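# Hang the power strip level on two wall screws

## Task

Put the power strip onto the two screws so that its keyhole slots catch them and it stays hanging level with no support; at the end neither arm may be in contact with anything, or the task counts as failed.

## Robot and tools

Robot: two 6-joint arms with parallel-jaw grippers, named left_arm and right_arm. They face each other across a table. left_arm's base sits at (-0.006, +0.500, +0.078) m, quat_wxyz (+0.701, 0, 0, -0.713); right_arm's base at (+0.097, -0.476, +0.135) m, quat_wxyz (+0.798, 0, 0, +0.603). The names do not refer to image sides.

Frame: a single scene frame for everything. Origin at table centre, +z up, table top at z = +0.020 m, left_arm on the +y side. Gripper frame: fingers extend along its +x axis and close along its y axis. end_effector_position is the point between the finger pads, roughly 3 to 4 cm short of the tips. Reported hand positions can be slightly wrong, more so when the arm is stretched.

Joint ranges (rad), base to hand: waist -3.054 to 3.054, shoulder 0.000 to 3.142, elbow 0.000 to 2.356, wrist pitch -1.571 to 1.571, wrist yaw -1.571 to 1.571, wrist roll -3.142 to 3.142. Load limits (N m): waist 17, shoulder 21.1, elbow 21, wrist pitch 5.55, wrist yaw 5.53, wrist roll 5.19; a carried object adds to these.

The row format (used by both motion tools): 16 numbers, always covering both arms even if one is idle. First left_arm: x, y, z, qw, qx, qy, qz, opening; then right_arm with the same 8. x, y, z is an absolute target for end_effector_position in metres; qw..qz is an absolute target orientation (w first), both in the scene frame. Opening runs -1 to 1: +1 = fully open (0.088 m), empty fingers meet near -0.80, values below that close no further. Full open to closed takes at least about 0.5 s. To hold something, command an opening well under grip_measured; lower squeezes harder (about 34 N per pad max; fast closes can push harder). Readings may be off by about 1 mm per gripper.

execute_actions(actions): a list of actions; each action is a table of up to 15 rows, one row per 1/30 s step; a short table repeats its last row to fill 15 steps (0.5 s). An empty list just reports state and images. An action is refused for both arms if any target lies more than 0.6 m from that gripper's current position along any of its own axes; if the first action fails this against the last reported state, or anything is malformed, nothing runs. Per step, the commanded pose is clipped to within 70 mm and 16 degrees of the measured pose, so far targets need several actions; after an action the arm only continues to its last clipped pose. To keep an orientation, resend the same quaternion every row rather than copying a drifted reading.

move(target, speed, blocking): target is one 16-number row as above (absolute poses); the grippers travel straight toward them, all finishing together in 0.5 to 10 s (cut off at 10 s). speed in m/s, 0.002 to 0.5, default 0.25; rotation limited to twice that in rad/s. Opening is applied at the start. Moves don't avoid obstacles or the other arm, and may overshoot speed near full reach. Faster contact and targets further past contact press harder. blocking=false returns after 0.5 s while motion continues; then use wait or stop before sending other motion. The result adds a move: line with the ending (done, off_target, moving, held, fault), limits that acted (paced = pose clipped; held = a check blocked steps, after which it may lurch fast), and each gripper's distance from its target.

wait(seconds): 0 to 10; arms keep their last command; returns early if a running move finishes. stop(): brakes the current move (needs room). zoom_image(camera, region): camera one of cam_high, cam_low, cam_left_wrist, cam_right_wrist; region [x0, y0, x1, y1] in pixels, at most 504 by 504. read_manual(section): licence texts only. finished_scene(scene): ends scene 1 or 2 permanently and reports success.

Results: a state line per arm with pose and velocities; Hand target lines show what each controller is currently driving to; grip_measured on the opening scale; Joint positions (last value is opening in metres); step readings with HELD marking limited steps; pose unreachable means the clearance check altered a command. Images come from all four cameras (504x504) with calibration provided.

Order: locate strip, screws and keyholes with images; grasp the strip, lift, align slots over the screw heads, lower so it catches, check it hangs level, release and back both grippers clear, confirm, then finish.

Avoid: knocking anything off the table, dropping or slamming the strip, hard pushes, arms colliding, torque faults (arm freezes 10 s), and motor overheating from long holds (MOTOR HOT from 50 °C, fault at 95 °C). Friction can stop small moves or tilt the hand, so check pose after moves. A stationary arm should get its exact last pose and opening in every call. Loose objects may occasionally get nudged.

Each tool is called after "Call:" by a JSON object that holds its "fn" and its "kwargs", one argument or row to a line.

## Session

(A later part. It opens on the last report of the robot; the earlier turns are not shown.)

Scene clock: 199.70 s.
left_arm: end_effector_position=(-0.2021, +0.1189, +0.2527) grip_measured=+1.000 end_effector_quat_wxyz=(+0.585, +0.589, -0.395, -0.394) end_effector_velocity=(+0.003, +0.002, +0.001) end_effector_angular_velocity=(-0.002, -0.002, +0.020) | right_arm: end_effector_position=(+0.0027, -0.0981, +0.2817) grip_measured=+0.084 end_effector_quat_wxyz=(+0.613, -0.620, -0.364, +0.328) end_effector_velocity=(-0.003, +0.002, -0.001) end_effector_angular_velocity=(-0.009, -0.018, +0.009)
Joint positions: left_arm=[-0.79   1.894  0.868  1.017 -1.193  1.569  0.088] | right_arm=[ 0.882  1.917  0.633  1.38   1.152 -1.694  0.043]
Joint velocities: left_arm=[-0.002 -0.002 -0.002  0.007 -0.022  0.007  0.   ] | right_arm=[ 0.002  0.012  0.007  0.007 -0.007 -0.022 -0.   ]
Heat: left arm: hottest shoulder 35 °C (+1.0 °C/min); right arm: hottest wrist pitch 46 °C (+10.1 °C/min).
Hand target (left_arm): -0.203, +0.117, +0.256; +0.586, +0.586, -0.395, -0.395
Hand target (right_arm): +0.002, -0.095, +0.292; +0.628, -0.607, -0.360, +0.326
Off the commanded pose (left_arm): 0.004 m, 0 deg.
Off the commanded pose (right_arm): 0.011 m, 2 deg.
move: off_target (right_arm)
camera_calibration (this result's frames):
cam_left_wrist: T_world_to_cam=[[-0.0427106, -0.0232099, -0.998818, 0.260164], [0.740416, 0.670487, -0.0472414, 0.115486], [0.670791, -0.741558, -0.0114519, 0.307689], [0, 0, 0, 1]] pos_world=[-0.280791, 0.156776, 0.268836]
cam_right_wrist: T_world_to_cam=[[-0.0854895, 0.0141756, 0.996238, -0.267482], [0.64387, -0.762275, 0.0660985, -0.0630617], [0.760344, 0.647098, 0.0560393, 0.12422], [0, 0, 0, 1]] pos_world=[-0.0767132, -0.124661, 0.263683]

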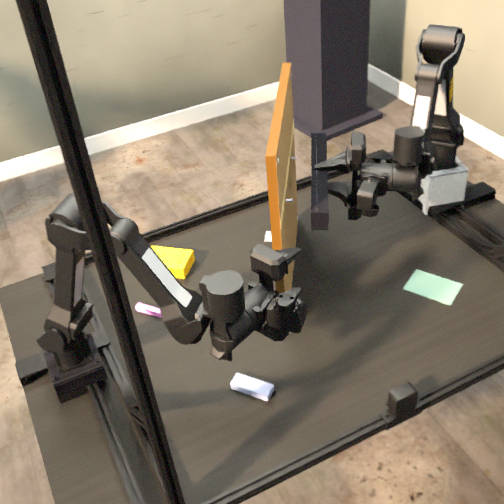

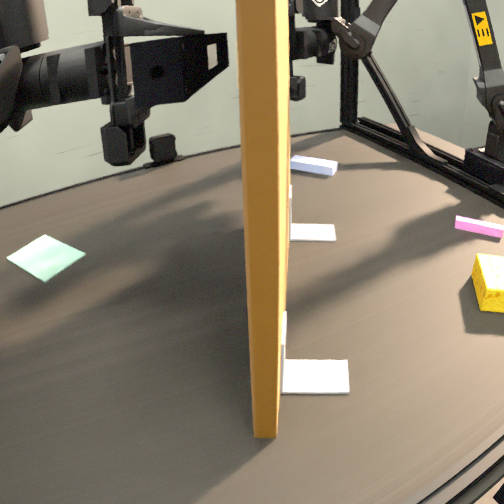

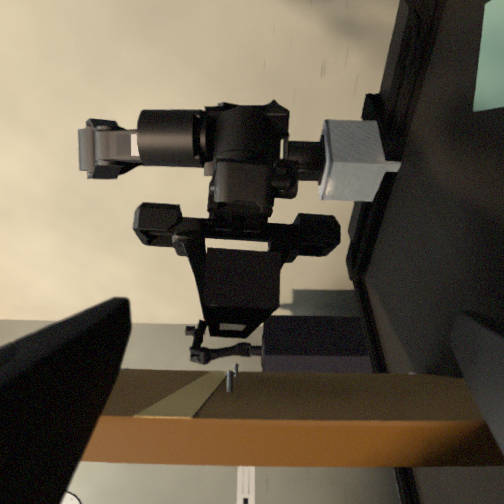

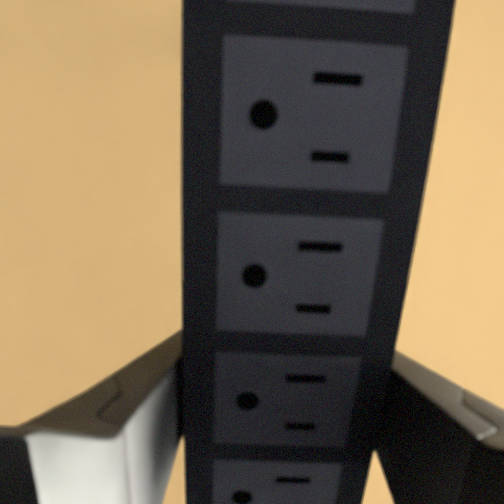

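Call:
{"fn": "execute_actions", "kwargs": {
  "actions": [
    [[-0.2025,0.118,0.257,0.586,0.586,-0.395,-0.395,1,0.003,-0.0935,0.292,0.6293,-0.6079,-0.3578,0.3276,-0.45],[-0.202,0.119,0.258,0.586,0.586,-0.395,-0.395,1,0.004,-0.092,0.292,0.6315,-0.6064,-0.3560,0.3279,-0.45],[-0.2015,0.120,0.259,0.586,0.586,-0.395,-0.395,1,0.005,-0.090,0.2925,0.6337,-0.6050,-0.3543,0.3282,-0.45],[-0.201,0.121,0.260,0.586,0.586,-0.395,-0.395,1,0.006,-0.0885,0.2925,0.6360,-0.6036,-0.3526,0.3285,-0.45],[-0.2005,0.122,0.261,0.586,0.586,-0.395,-0.395,1,0.0075,-0.0865,0.2925,0.6382,-0.6022,-0.3508,0.3288,-0.45],[-0.200,0.123,0.262,0.586,0.586,-0.395,-0.395,1,0.0085,-0.085,0.293,0.6404,-0.6008,-0.3491,0.3291,-0.45],[-0.1995,0.124,0.263,0.586,0.586,-0.395,-0.395,1,0.0095,-0.083,0.293,0.6426,-0.5993,-0.3474,0.3294,-0.45],[-0.199,0.125,0.264,0.586,0.586,-0.395,-0.395,1,0.0105,-0.0815,0.293,0.6448,-0.5979,-0.3456,0.3297,-0.45],[-0.1985,0.126,0.265,0.586,0.586,-0.395,-0.395,1,0.012,-0.080,0.293,0.6470,-0.5965,-0.3439,0.3300,-0.45],[-0.198,0.127,0.266,0.586,0.586,-0.395,-0.395,1,0.013,-0.078,0.2935,0.6493,-0.5951,-0.3422,0.3303,-0.45],[-0.1975,0.127,0.2675,0.586,0.586,-0.395,-0.395,1,0.014,-0.0765,0.2935,0.6515,-0.5936,-0.3404,0.3306,-0.45],[-0.197,0.127,0.269,0.586,0.586,-0.395,-0.395,1,0.015,-0.075,0.2935,0.6537,-0.5922,-0.3387,0.3309,-0.45]]
  ]
}}

Call:
{"fn": "wait", "kwargs": {
  "seconds": 0.4
}}

Call:
{"fn": "zoom_image", "kwargs": {
  "camera": "cam_left_wrist",
  "region": [170, 260, 320, 410]
}}

Call:
{"fn": "zoom_image", "kwargs": {
  "camera": "cam_high",
  "region": [260, 120, 370, 240]
}}

Scene clock: 216.07 s.
left_arm: end_effector_position=(-0.1990, +0.1232, +0.2667) grip_measured=+1.000 end_effector_quat_wxyz=(+0.588, +0.585, -0.395, -0.395) end_effector_velocity=(+0.007, +0.007, +0.019) end_effector_angular_velocity=(-0.004, +0.009, +0.005) | right_arm: end_effector_position=(+0.0164, -0.0814, +0.2831) grip_measured=+0.083 end_effector_quat_wxyz=(+0.635, -0.611, -0.341, +0.327) end_effector_velocity=(+0.018, +0.019, -0.005) end_effector_angular_velocity=(+0.010, +0.051, -0.046)
Joint positions: left_arm=[-0.792  1.841  0.86   0.985 -1.193  1.571  0.088] | right_arm=[ 0.824  1.934  0.685  1.331  1.133 -1.624  0.043]
Joint velocities: left_arm=[-0.002 -0.081 -0.012 -0.066 -0.007 -0.007  0.   ] | right_arm=[-0.071  0.027  0.056 -0.081 -0.022  0.095  0.   ]
Heat: left arm: hottest shoulder 36 °C (+2.0 °C/min); right arm: hottest wrist pitch 45 °C (+10.1 °C/min).
Hand target (left_arm): -0.197, +0.127, +0.269; +0.586, +0.586, -0.395, -0.395
Hand target (right_arm): +0.015, -0.075, +0.294; +0.653, -0.591, -0.339, +0.330
Off the commanded pose (left_arm): 0.005 m, 0 deg.
Off the commanded pose (right_arm): 0.012 m, 3 deg.
Step readings (end_effector_position):
0: left_arm (-0.2022, +0.1189, +0.2529) | right_arm (+0.0027, -0.0978, +0.2817)
1: left_arm (-0.2022, +0.1189, +0.2529) | right_arm (+0.0028, -0.0977, +0.2817)
2: left_arm (-0.2022, +0.1189, +0.2528) | right_arm (+0.0031, -0.0974, +0.2815)
4: left_arm (-0.2021, +0.1189, +0.2526) | right_arm (+0.0044, -0.0961, +0.2814)
8: left_arm (-0.2013, +0.1197, +0.2574) | right_arm (+0.0095, -0.0911, +0.2825)
15: end_effector_position above
camera_calibration (this result's frames):
cam_left_wrist: T_world_to_cam=[[-0.0502878, -0.0314609, -0.998239, 0.273778], [0.741552, 0.668347, -0.0584207, 0.114404], [0.669008, -0.743184, -0.0102798, 0.308452], [0, 0, 0, 1]] pos_world=[-0.277425, 0.161388, 0.28315]
cam_right_wrist: T_world_to_cam=[[-0.0359965, -0.00981357, 0.999304, -0.271581], [0.617373, -0.786537, 0.0145147, -0.0462064], [0.785846, 0.617466, 0.0343712, 0.106292], [0, 0, 0, 1]] pos_world=[-0.0647789, -0.10464, 0.268409]

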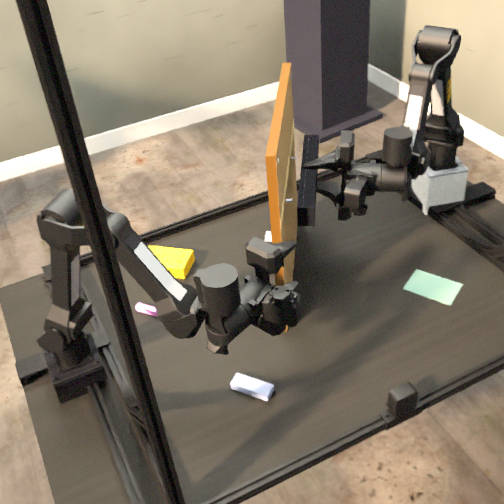

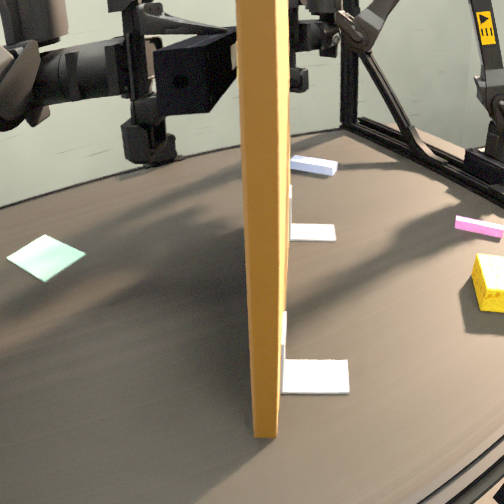

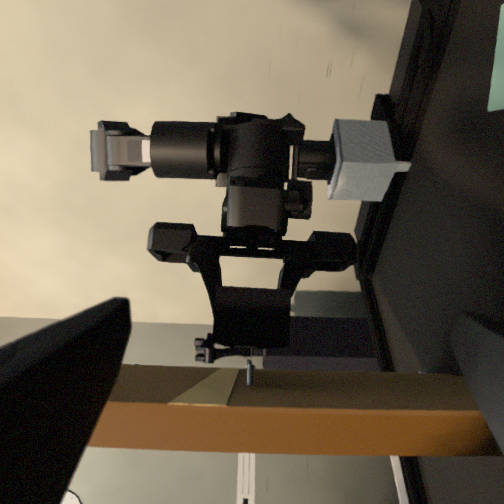

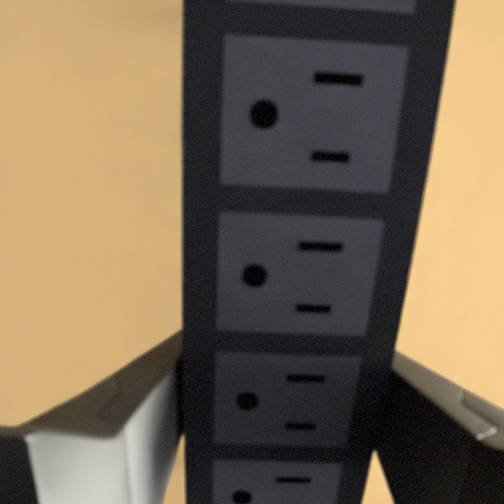

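Scene clock: 216.47 s.
left_arm: end_effector_position=(-0.1984, +0.1238, +0.2673) grip_measured=+1.000 end_effector_quat_wxyz=(+0.587, +0.586, -0.395, -0.395) end_effector_velocity=(+0.003, +0.003, -0.000) end_effector_angular_velocity=(+0.008, -0.012, +0.020) | right_arm: end_effector_position=(+0.0169, -0.0796, +0.2829) grip_measured=+0.083 end_effector_quat_wxyz=(+0.637, -0.609, -0.340, +0.328) end_effector_velocity=(+0.002, -0.000, +0.000) end_effector_angular_velocity=(+0.002, +0.005, -0.010)
Joint positions: left_arm=[-0.792  1.835  0.858  0.978 -1.193  1.571  0.088] | right_arm=[ 0.82   1.936  0.691  1.323  1.13  -1.614  0.043]
Joint velocities: left_arm=[-0.002 -0.007 -0.007 -0.007 -0.022  0.007  0.   ] | right_arm=[-0.002 -0.002  0.002 -0.007  0.007  0.007  0.   ]
Heat: left arm: hottest shoulder 36 °C (+2.0 °C/min); right arm: hottest wrist pitch 45 °C (+10.2 °C/min).
Hand target (left_arm): -0.197, +0.127, +0.269; +0.586, +0.586, -0.395, -0.395
Hand target (right_arm): +0.015, -0.075, +0.294; +0.653, -0.591, -0.339, +0.330
Off the commanded pose (left_arm): 0.004 m, 0 deg.
Off the commanded pose (right_arm): 0.012 m, 3 deg.
wait: 0.40 s; at rest by 0.20 s
camera_calibration (this result's frames):
cam_left_wrist: T_world_to_cam=[[-0.0478088, -0.0290939, -0.998433, 0.274694], [0.741692, 0.668482, -0.0549944, 0.112664], [0.669034, -0.743159, -0.0103806, 0.308513], [0, 0, 0, 1]] pos_world=[-0.276834, 0.161952, 0.283662]
cam_right_wrist: T_world_to_cam=[[-0.0299661, -0.0121705, 0.999477, -0.271719], [0.6171, -0.786834, 0.00892056, -0.0435025], [0.786314, 0.617045, 0.0310888, 0.105662], [0, 0, 0, 1]] pos_world=[-0.0643807, -0.102735, 0.26868]

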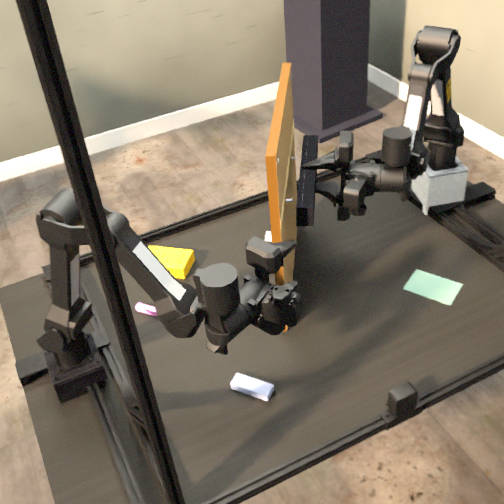

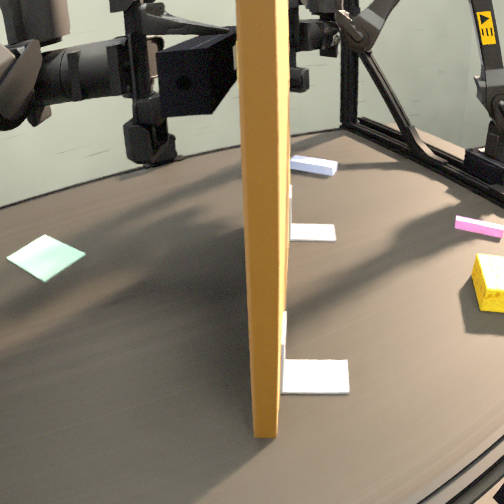

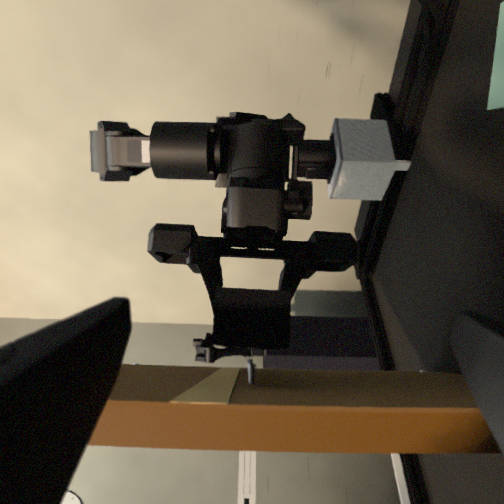

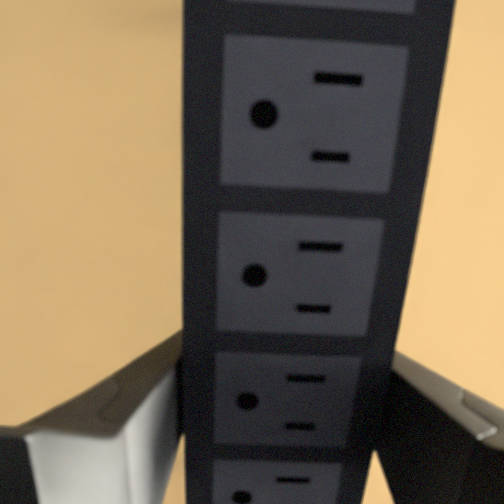

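Region (170, 260, 320, 410) of cam_left_wrist's 504x504 image, scaled by 3.360, with more detail than that image has.

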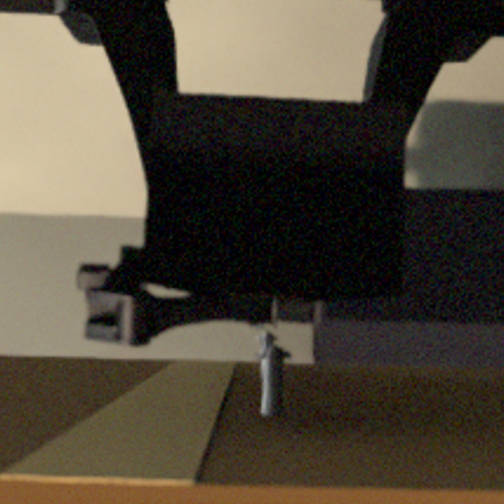

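Region (260, 120, 370, 240) of cam_high's 504x504 image, scaled by 4.200, with more detail than that image has; it fills the left 462 columns of this view, and the rest is white.

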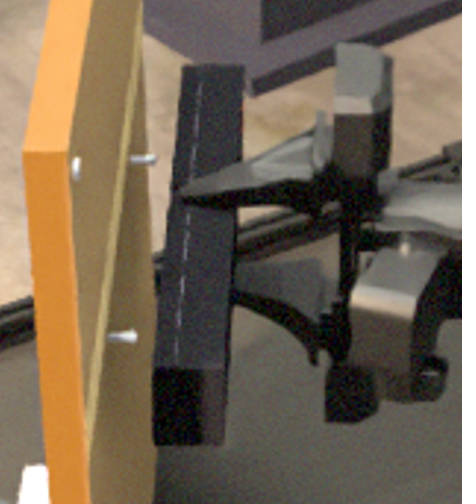

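Call:
{"fn": "execute_actions", "kwargs": {
  "actions": [
    [[-0.1965,0.128,0.269,0.586,0.586,-0.395,-0.395,1,0.0152,-0.0744,0.294,0.6537,-0.5922,-0.3387,0.3309,-0.45],[-0.196,0.129,0.269,0.586,0.586,-0.395,-0.395,1,0.0154,-0.0738,0.2945,0.6537,-0.5922,-0.3387,0.3309,-0.45],[-0.1955,0.130,0.269,0.586,0.586,-0.395,-0.395,1,0.0156,-0.0732,0.295,0.6537,-0.5922,-0.3387,0.3309,-0.45],[-0.195,0.131,0.269,0.586,0.586,-0.395,-0.395,1,0.0158,-0.0726,0.2955,0.6537,-0.5922,-0.3387,0.3309,-0.45],[-0.1945,0.132,0.269,0.586,0.586,-0.395,-0.395,1,0.016,-0.072,0.296,0.6537,-0.5922,-0.3387,0.3309,-0.45],[-0.194,0.133,0.268,0.586,0.586,-0.395,-0.395,1,0.0162,-0.0714,0.2965,0.6537,-0.5922,-0.3387,0.3309,-0.45],[-0.1935,0.134,0.268,0.586,0.586,-0.395,-0.395,1,0.0164,-0.0708,0.297,0.6537,-0.5922,-0.3387,0.3309,-0.45],[-0.1925,0.135,0.267,0.586,0.586,-0.395,-0.395,1,0.0166,-0.0703,0.297,0.6537,-0.5922,-0.3387,0.3309,-0.45]]
  ]
}}

Call:
{"fn": "zoom_image", "kwargs": {
  "camera": "cam_left_wrist",
  "region": [190, 290, 310, 400]
}}

Call:
{"fn": "zoom_image", "kwargs": {
  "camera": "cam_high",
  "region": [260, 120, 370, 240]
}}

Scene clock: 232.47 s.
left_arm: end_effector_position=(-0.1944, +0.1314, +0.2650) grip_measured=+1.000 end_effector_quat_wxyz=(+0.584, +0.588, -0.396, -0.395) end_effector_velocity=(+0.005, +0.004, +0.000) end_effector_angular_velocity=(-0.004, +0.008, +0.020) | right_arm: end_effector_position=(+0.0184, -0.0749, +0.2835) grip_measured=+0.083 end_effector_quat_wxyz=(+0.635, -0.612, -0.339, +0.328) end_effector_velocity=(-0.000, +0.001, -0.003) end_effector_angular_velocity=(-0.031, -0.023, +0.005)
Joint positions: left_arm=[-0.8    1.812  0.82   0.987 -1.199  1.571  0.088] | right_arm=[ 0.808  1.937  0.706  1.297  1.118 -1.609  0.043]
Joint velocities: left_arm=[-0.002 -0.012 -0.017  0.007 -0.022 -0.007  0.   ] | right_arm=[-0.002 -0.002  0.002 -0.037 -0.007 -0.007 -0.   ]
Heat: left arm: hottest shoulder 37 °C (+3.0 °C/min); right arm: hottest wrist pitch 45 °C (+8.1 °C/min).
Hand target (left_arm): -0.192, +0.135, +0.267; +0.586, +0.586, -0.395, -0.395
Hand target (right_arm): +0.017, -0.071, +0.297; +0.653, -0.591, -0.339, +0.330
Off the commanded pose (left_arm): 0.005 m, 0 deg.
Off the commanded pose (right_arm): 0.014 m, 3 deg.
Step readings (end_effector_position):
0: left_arm (-0.1984, +0.1239, +0.2675) | right_arm (+0.0168, -0.0795, +0.2827)
1: left_arm (-0.1983, +0.1240, +0.2675) | right_arm (+0.0169, -0.0794, +0.2826)
2: left_arm (-0.1982, +0.1243, +0.2675) | right_arm (+0.0169, -0.0792, +0.2825)
4: left_arm (-0.1977, +0.1254, +0.2674) | right_arm (+0.0171, -0.0785, +0.2825)
8: left_arm (-0.1962, +0.1288, +0.2666) | right_arm (+0.0177, -0.0765, +0.2829)
15: end_effector_position above
camera_calibration (this result's frames):
cam_left_wrist: T_world_to_cam=[[-0.0426164, -0.0240046, -0.998803, 0.273172], [0.743746, 0.666754, -0.0477581, 0.103208], [0.667103, -0.744891, -0.0105613, 0.311457], [0, 0, 0, 1]] pos_world=[-0.272893, 0.169745, 0.281063]
cam_right_wrist: T_world_to_cam=[[-0.0325119, -0.00560991, 0.999456, -0.271629], [0.616859, -0.786918, 0.0156492, -0.0426004], [0.786402, 0.617032, 0.0290447, 0.102161], [0, 0, 0, 1]] pos_world=[-0.0628921, -0.0980833, 0.269181]

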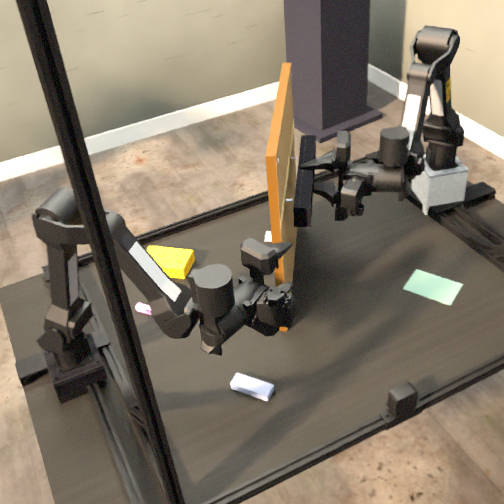

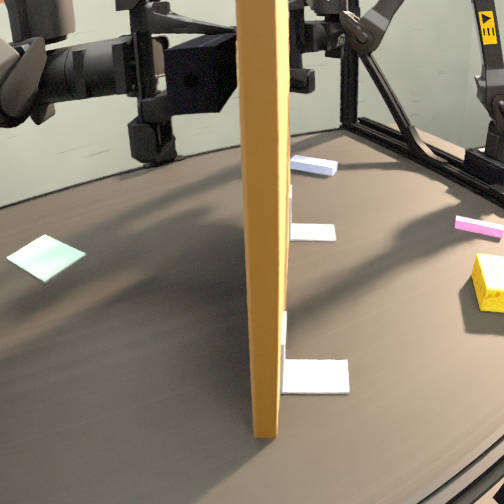

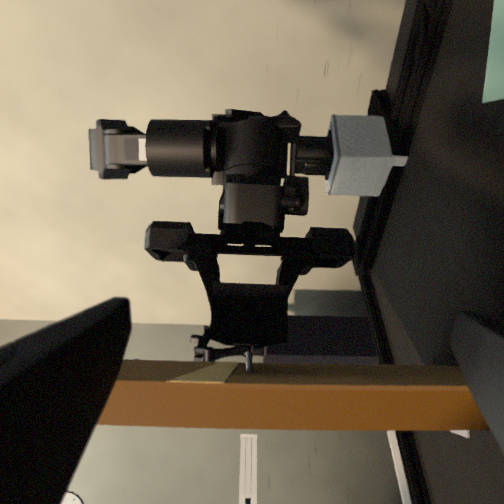

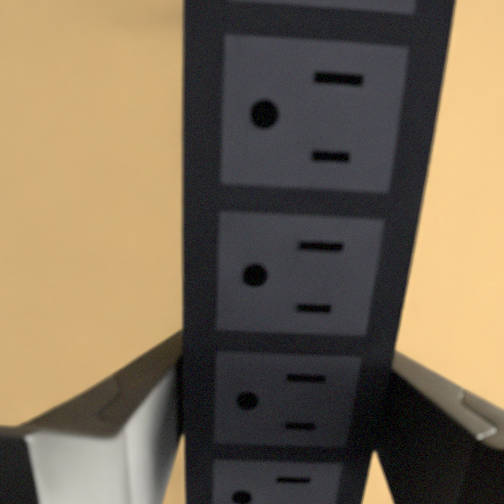

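Region (190, 290, 310, 400) of cam_left_wrist's 504x504 image, scaled by 4.200, with more detail than that image has; it fills the top 462 rows of this view, and the rest is white.

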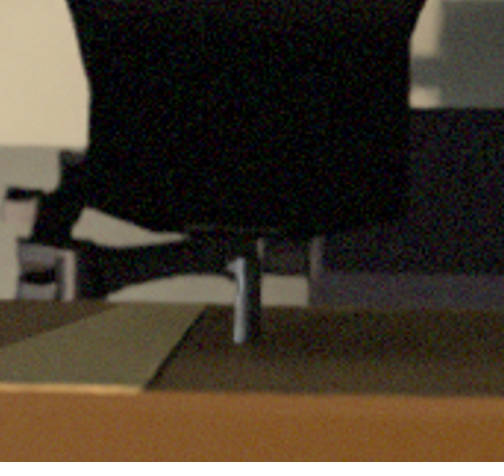

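Region (260, 120, 370, 240) of cam_high's 504x504 image, scaled by 4.200, with more detail than that image has; it fills the left 462 columns of this view, and the rest is white.

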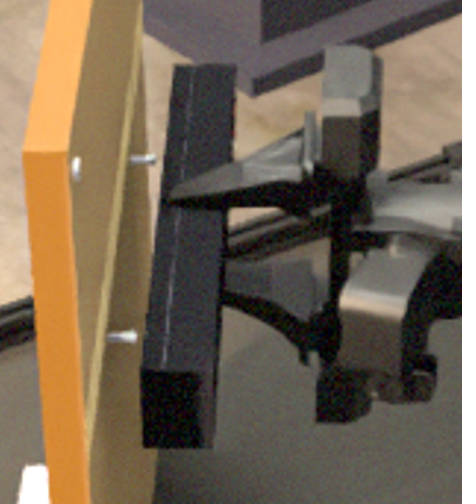

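Call:
{"fn": "execute_actions", "kwargs": {
  "actions": [
    [[-0.1925,0.135,0.267,0.586,0.586,-0.395,-0.395,1,0.0168,-0.0704,0.2975,0.6543,-0.5915,-0.3383,0.3313,-0.45],[-0.1925,0.135,0.267,0.586,0.586,-0.395,-0.395,1,0.0169,-0.0705,0.298,0.6550,-0.5907,-0.3380,0.3316,-0.45],[-0.1925,0.135,0.267,0.586,0.586,-0.395,-0.395,1,0.017,-0.0705,0.2985,0.6556,-0.5900,-0.3376,0.3320,-0.45],[-0.1925,0.135,0.267,0.586,0.586,-0.395,-0.395,1,0.017,-0.0705,0.299,0.6563,-0.5893,-0.3372,0.3324,-0.45],[-0.1925,0.135,0.267,0.586,0.586,-0.395,-0.395,1,0.017,-0.0705,0.2995,0.6570,-0.5886,-0.3368,0.3328,-0.45]]
  ]
}}

Call:
{"fn": "zoom_image", "kwargs": {
  "camera": "cam_left_wrist",
  "region": [190, 290, 310, 400]
}}

Call:
{"fn": "zoom_image", "kwargs": {
  "camera": "cam_high",
  "region": [260, 120, 370, 240]
}}

Scene clock: 239.43 s.
left_arm: end_effector_position=(-0.1943, +0.1320, +0.2652) grip_measured=+1.000 end_effector_quat_wxyz=(+0.584, +0.587, -0.396, -0.396) end_effector_velocity=(+0.000, -0.000, -0.001) end_effector_angular_velocity=(+0.008, -0.012, -0.005) | right_arm: end_effector_position=(+0.0184, -0.0744, +0.2821) grip_measured=+0.083 end_effector_quat_wxyz=(+0.634, -0.612, -0.338, +0.330) end_effector_velocity=(+0.000, +0.000, +0.001) end_effector_angular_velocity=(-0.006, -0.008, +0.005)
Joint positions: left_arm=[-0.801  1.81   0.817  0.989 -1.199  1.571  0.088] | right_arm=[ 0.807  1.937  0.707  1.286  1.117 -1.598  0.043]
Joint velocities: left_arm=[ 0.002 -0.002 -0.002 -0.007  0.007  0.007  0.   ] | right_arm=[-0.002 -0.007 -0.002 -0.007 -0.007 -0.007  0.   ]
Heat: left arm: hottest shoulder 38 °C (+4.0 °C/min); right arm: hottest wrist pitch 45 °C (+5.0 °C/min).
Hand target (left_arm): -0.193, +0.135, +0.267; +0.586, +0.586, -0.395, -0.395
Hand target (right_arm): +0.017, -0.071, +0.300; +0.656, -0.588, -0.337, +0.332
Off the commanded pose (left_arm): 0.004 m, 0 deg.
Off the commanded pose (right_arm): 0.018 m, 4 deg.
Step readings (end_effector_position):
0: left_arm (-0.1942, +0.1319, +0.2653) | right_arm (+0.0183, -0.0746, +0.2835)
1: left_arm (-0.1942, +0.1319, +0.2652) | right_arm (+0.0183, -0.0746, +0.2834)
2: left_arm (-0.1942, +0.1319, +0.2652) | right_arm (+0.0183, -0.0746, +0.2833)
4: left_arm (-0.1942, +0.1319, +0.2652) | right_arm (+0.0184, -0.0745, +0.2830)
8: left_arm (-0.1943, +0.1320, +0.2652) | right_arm (+0.0185, -0.0745, +0.2824)
15: end_effector_position above
camera_calibration (this result's frames):
cam_left_wrist: T_world_to_cam=[[-0.0437355, -0.0250327, -0.998729, 0.273328], [0.743946, 0.66642, -0.0492818, 0.103213], [0.666807, -0.745157, -0.0105232, 0.311715], [0, 0, 0, 1]] pos_world=[-0.272685, 0.170335, 0.281347]
cam_right_wrist: T_world_to_cam=[[-0.0286898, -0.00250226, 0.999585, -0.270146], [0.617759, -0.78621, 0.0157626, -0.042266], [0.785844, 0.617955, 0.024102, 0.103313], [0, 0, 0, 1]] pos_world=[-0.0628278, -0.0977484, 0.268211]

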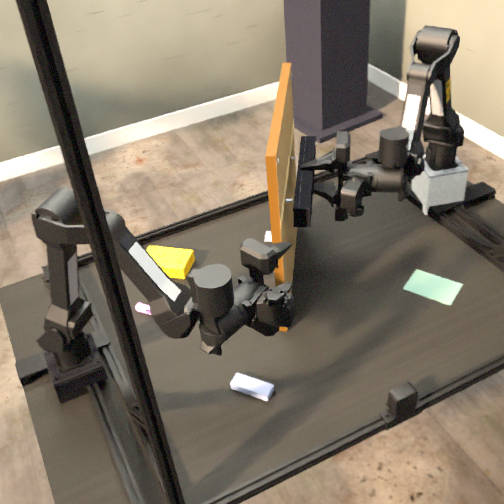

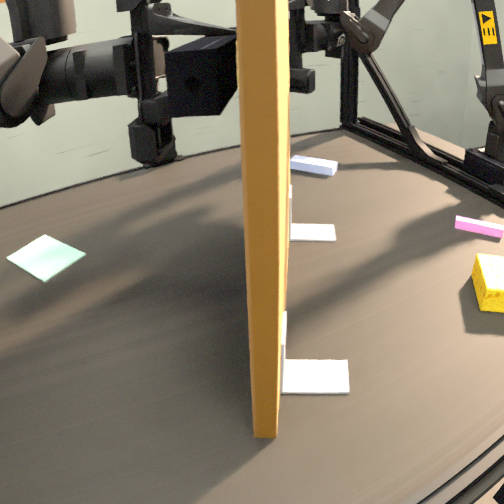

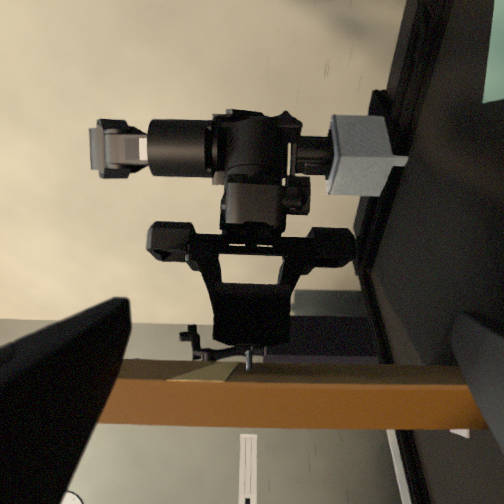

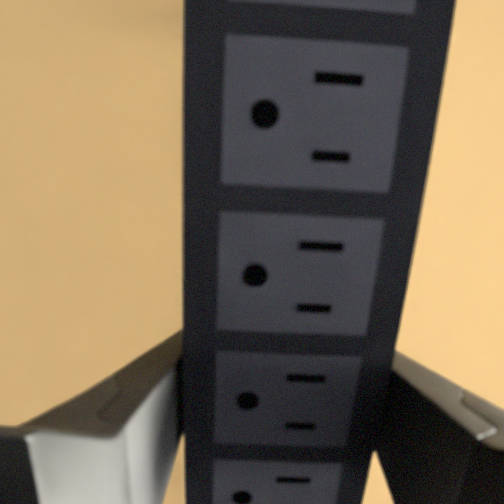

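Region (190, 290, 310, 400) of cam_left_wrist's 504x504 image, scaled by 4.200, with more detail than that image has; it fills the top 462 rows of this view, and the rest is white.

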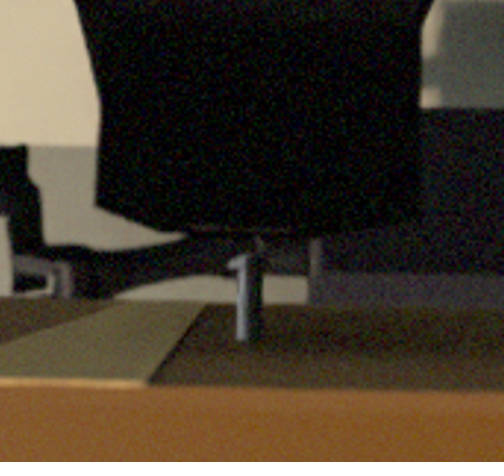

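Region (260, 120, 370, 240) of cam_high's 504x504 image, scaled by 4.200, with more detail than that image has; it fills the left 462 columns of this view, and the rest is white.

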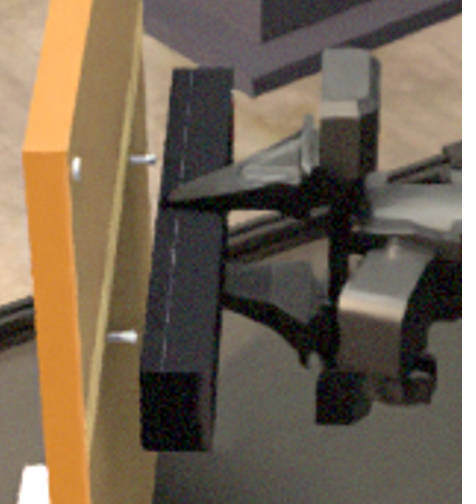

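Call:
{"fn": "execute_actions", "kwargs": {
  "actions": [
    [[-0.1925,0.135,0.267,0.586,0.586,-0.395,-0.395,1,0.0165,-0.0713,0.301,0.6555,-0.5902,-0.3377,0.3319,-0.45],[-0.1925,0.135,0.267,0.586,0.586,-0.395,-0.395,1,0.016,-0.072,0.3025,0.6555,-0.5902,-0.3377,0.3319,-0.45],[-0.1925,0.135,0.267,0.586,0.586,-0.395,-0.395,1,0.0155,-0.073,0.304,0.6555,-0.5902,-0.3377,0.3319,-0.45],[-0.1925,0.135,0.267,0.586,0.586,-0.395,-0.395,1,0.015,-0.0737,0.3055,0.6555,-0.5902,-0.3377,0.3319,-0.45],[-0.1925,0.135,0.267,0.586,0.586,-0.395,-0.395,1,0.0143,-0.0746,0.307,0.6555,-0.5902,-0.3377,0.3319,-0.45],[-0.1925,0.135,0.267,0.586,0.586,-0.395,-0.395,1,0.0137,-0.0755,0.308,0.6555,-0.5902,-0.3377,0.3319,-0.45],[-0.1925,0.135,0.267,0.586,0.586,-0.395,-0.395,1,0.0137,-0.0755,0.308,0.6555,-0.5902,-0.3377,0.3319,-0.45],[-0.1925,0.135,0.267,0.586,0.586,-0.395,-0.395,1,0.0137,-0.0755,0.308,0.6555,-0.5902,-0.3377,0.3319,-0.45],[-0.1925,0.135,0.267,0.586,0.586,-0.395,-0.395,1,0.0137,-0.0755,0.308,0.6555,-0.5902,-0.3377,0.3319,-0.45],[-0.1925,0.135,0.267,0.586,0.586,-0.395,-0.395,1,0.0137,-0.0755,0.308,0.6555,-0.5902,-0.3377,0.3319,-0.45],[-0.1925,0.135,0.267,0.586,0.586,-0.395,-0.395,1,0.0137,-0.0755,0.306,0.6555,-0.5902,-0.3377,0.3319,-0.45],[-0.1925,0.135,0.267,0.586,0.586,-0.395,-0.395,1,0.0137,-0.0755,0.304,0.6555,-0.5902,-0.3377,0.3319,-0.45],[-0.1925,0.135,0.267,0.586,0.586,-0.395,-0.395,1,0.0137,-0.0755,0.302,0.6555,-0.5902,-0.3377,0.3319,-0.45],[-0.1925,0.135,0.267,0.586,0.586,-0.395,-0.395,1,0.0137,-0.0755,0.300,0.6555,-0.5902,-0.3377,0.3319,-0.45],[-0.1925,0.135,0.267,0.586,0.586,-0.395,-0.395,1,0.0137,-0.0755,0.298,0.6555,-0.5902,-0.3377,0.3319,-0.45]],
    [[-0.1925,0.135,0.267,0.586,0.586,-0.395,-0.395,1,0.0137,-0.0755,0.2965,0.6555,-0.5902,-0.3377,0.3319,-0.45],[-0.1925,0.135,0.267,0.586,0.586,-0.395,-0.395,1,0.0137,-0.0755,0.2955,0.6555,-0.5902,-0.3377,0.3319,-0.45],[-0.1925,0.135,0.267,0.586,0.586,-0.395,-0.395,1,0.0143,-0.0746,0.2955,0.6555,-0.5902,-0.3377,0.3319,-0.45],[-0.1925,0.135,0.267,0.586,0.586,-0.395,-0.395,1,0.0149,-0.0737,0.2955,0.6555,-0.5902,-0.3377,0.3319,-0.45],[-0.1925,0.135,0.267,0.586,0.586,-0.395,-0.395,1,0.0155,-0.0728,0.2955,0.6555,-0.5902,-0.3377,0.3319,-0.45],[-0.1925,0.135,0.267,0.586,0.586,-0.395,-0.395,1,0.0161,-0.0719,0.2955,0.6555,-0.5902,-0.3377,0.3319,-0.45],[-0.1925,0.135,0.267,0.586,0.586,-0.395,-0.395,1,0.0167,-0.071,0.2955,0.6555,-0.5902,-0.3377,0.3319,-0.45],[-0.1925,0.135,0.267,0.586,0.586,-0.395,-0.395,1,0.0172,-0.0702,0.2955,0.6555,-0.5902,-0.3377,0.3319,-0.45]]
  ]
}}

Call:
{"fn": "zoom_image", "kwargs": {
  "camera": "cam_left_wrist",
  "region": [190, 290, 310, 400]
}}

Call:
{"fn": "zoom_image", "kwargs": {
  "camera": "cam_high",
  "region": [260, 120, 370, 240]
}}

Scene clock: 251.23 s.
left_arm: end_effector_position=(-0.1942, +0.1321, +0.2654) grip_measured=+1.000 end_effector_quat_wxyz=(+0.584, +0.587, -0.396, -0.396) end_effector_velocity=(+0.001, +0.002, -0.001) end_effector_angular_velocity=(+0.003, +0.008, +0.005) | right_arm: end_effector_position=(+0.0191, -0.0745, +0.2846) grip_measured=+0.083 end_effector_quat_wxyz=(+0.640, -0.606, -0.337, +0.330) end_effector_velocity=(-0.001, +0.001, +0.001) end_effector_angular_velocity=(+0.003, -0.004, +0.019)
Joint positions: left_arm=[-0.801  1.81   0.817  0.989 -1.199  1.571  0.088] | right_arm=[ 0.806  1.935  0.708  1.299  1.118 -1.597  0.043]
Joint velocities: left_arm=[-0.002 -0.007 -0.002 -0.022 -0.007 -0.022  0.   ] | right_arm=[-0.002 -0.002 -0.002  0.007 -0.022 -0.007 -0.   ]
Heat: left arm: hottest shoulder 38 °C (+4.0 °C/min); right arm: hottest wrist pitch 44 °C (+0.0 °C/min).
Hand target (left_arm): -0.193, +0.135, +0.267; +0.586, +0.586, -0.395, -0.395
Hand target (right_arm): +0.017, -0.071, +0.296; +0.655, -0.590, -0.337, +0.331
Off the commanded pose (left_arm): 0.004 m, 0 deg.
Off the commanded pose (right_arm): 0.012 m, 3 deg.
Step readings (end_effector_position; steps 1 to 15: 1st action; 16 to 30: 2nd action):
0: left_arm (-0.1942, +0.1321, +0.2652) | right_arm (+0.0184, -0.0743, +0.2822)
1: left_arm (-0.1942, +0.1321, +0.2652) | right_arm (+0.0184, -0.0743, +0.2821)
2: left_arm (-0.1942, +0.1321, +0.2652) | right_arm (+0.0184, -0.0743, +0.2820)
4: left_arm (-0.1942, +0.1321, +0.2652) | right_arm (+0.0185, -0.0745, +0.2827)
8: left_arm (-0.1942, +0.1321, +0.2654) | right_arm (+0.0167, -0.0759, +0.2873)
15: left_arm (-0.1942, +0.1321, +0.2654) | right_arm (+0.0154, -0.0770, +0.2906)
16: left_arm (-0.1942, +0.1321, +0.2654) | right_arm (+0.0155, -0.0770, +0.2909)
17: left_arm (-0.1942, +0.1321, +0.2654) | right_arm (+0.0155, -0.0769, +0.2911)
19: left_arm (-0.1942, +0.1321, +0.2654) | right_arm (+0.0154, -0.0768, +0.2900)
23: left_arm (-0.1942, +0.1321, +0.2654) | right_arm (+0.0164, -0.0758, +0.2859)
30: end_effector_position above
camera_calibration (this result's frames):
cam_left_wrist: T_world_to_cam=[[-0.0440133, -0.0252934, -0.998711, 0.273474], [0.743933, 0.666407, -0.0496627, 0.103192], [0.666804, -0.745159, -0.0105142, 0.311717], [0, 0, 0, 1]] pos_world=[-0.272586, 0.170428, 0.281524]
cam_right_wrist: T_world_to_cam=[[-0.0204265, -0.0161106, 0.999662, -0.273805], [0.616032, -0.787721, -0.000107349, -0.0383517], [0.787456, 0.615822, 0.026015, 0.102062], [0, 0, 0, 1]] pos_world=[-0.0623367, -0.0974739, 0.271053]

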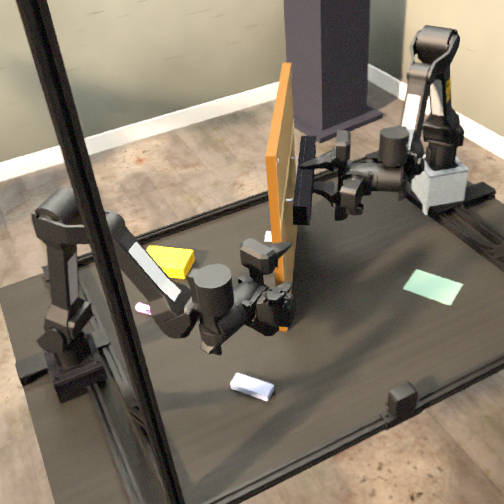

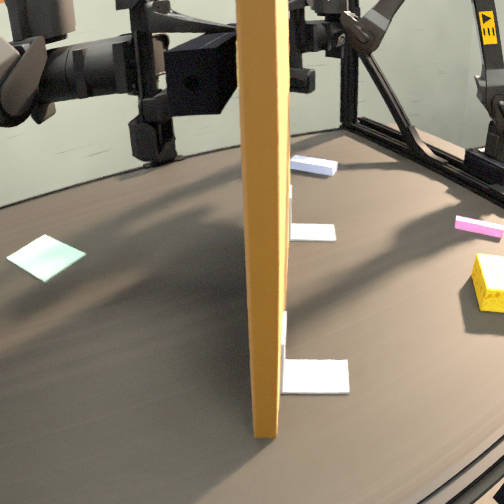

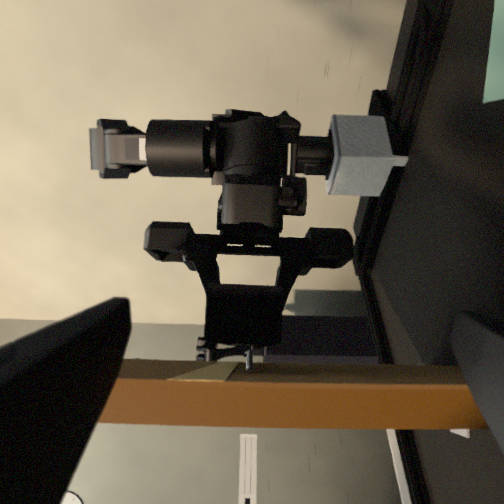

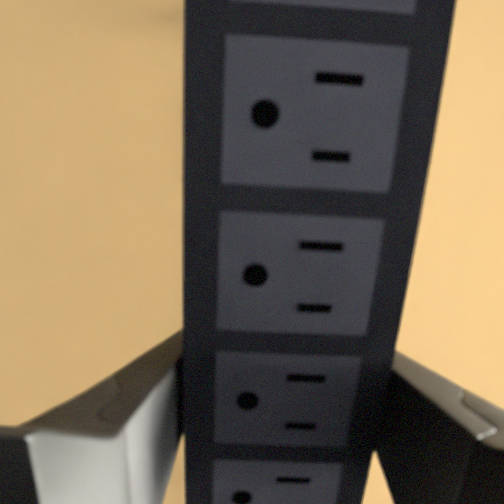

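Region (190, 290, 310, 400) of cam_left_wrist's 504x504 image, scaled by 4.200, with more detail than that image has; it fills the top 462 rows of this view, and the rest is white.

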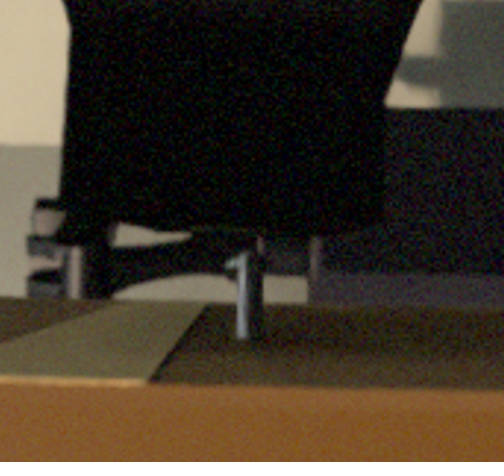

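Region (260, 120, 370, 240) of cam_high's 504x504 image, scaled by 4.200, with more detail than that image has; it fills the left 462 columns of this view, and the rest is white.

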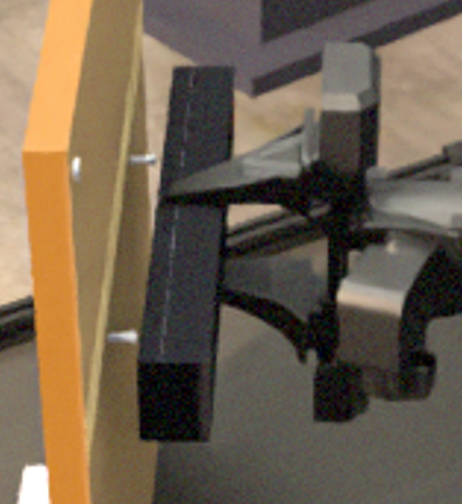

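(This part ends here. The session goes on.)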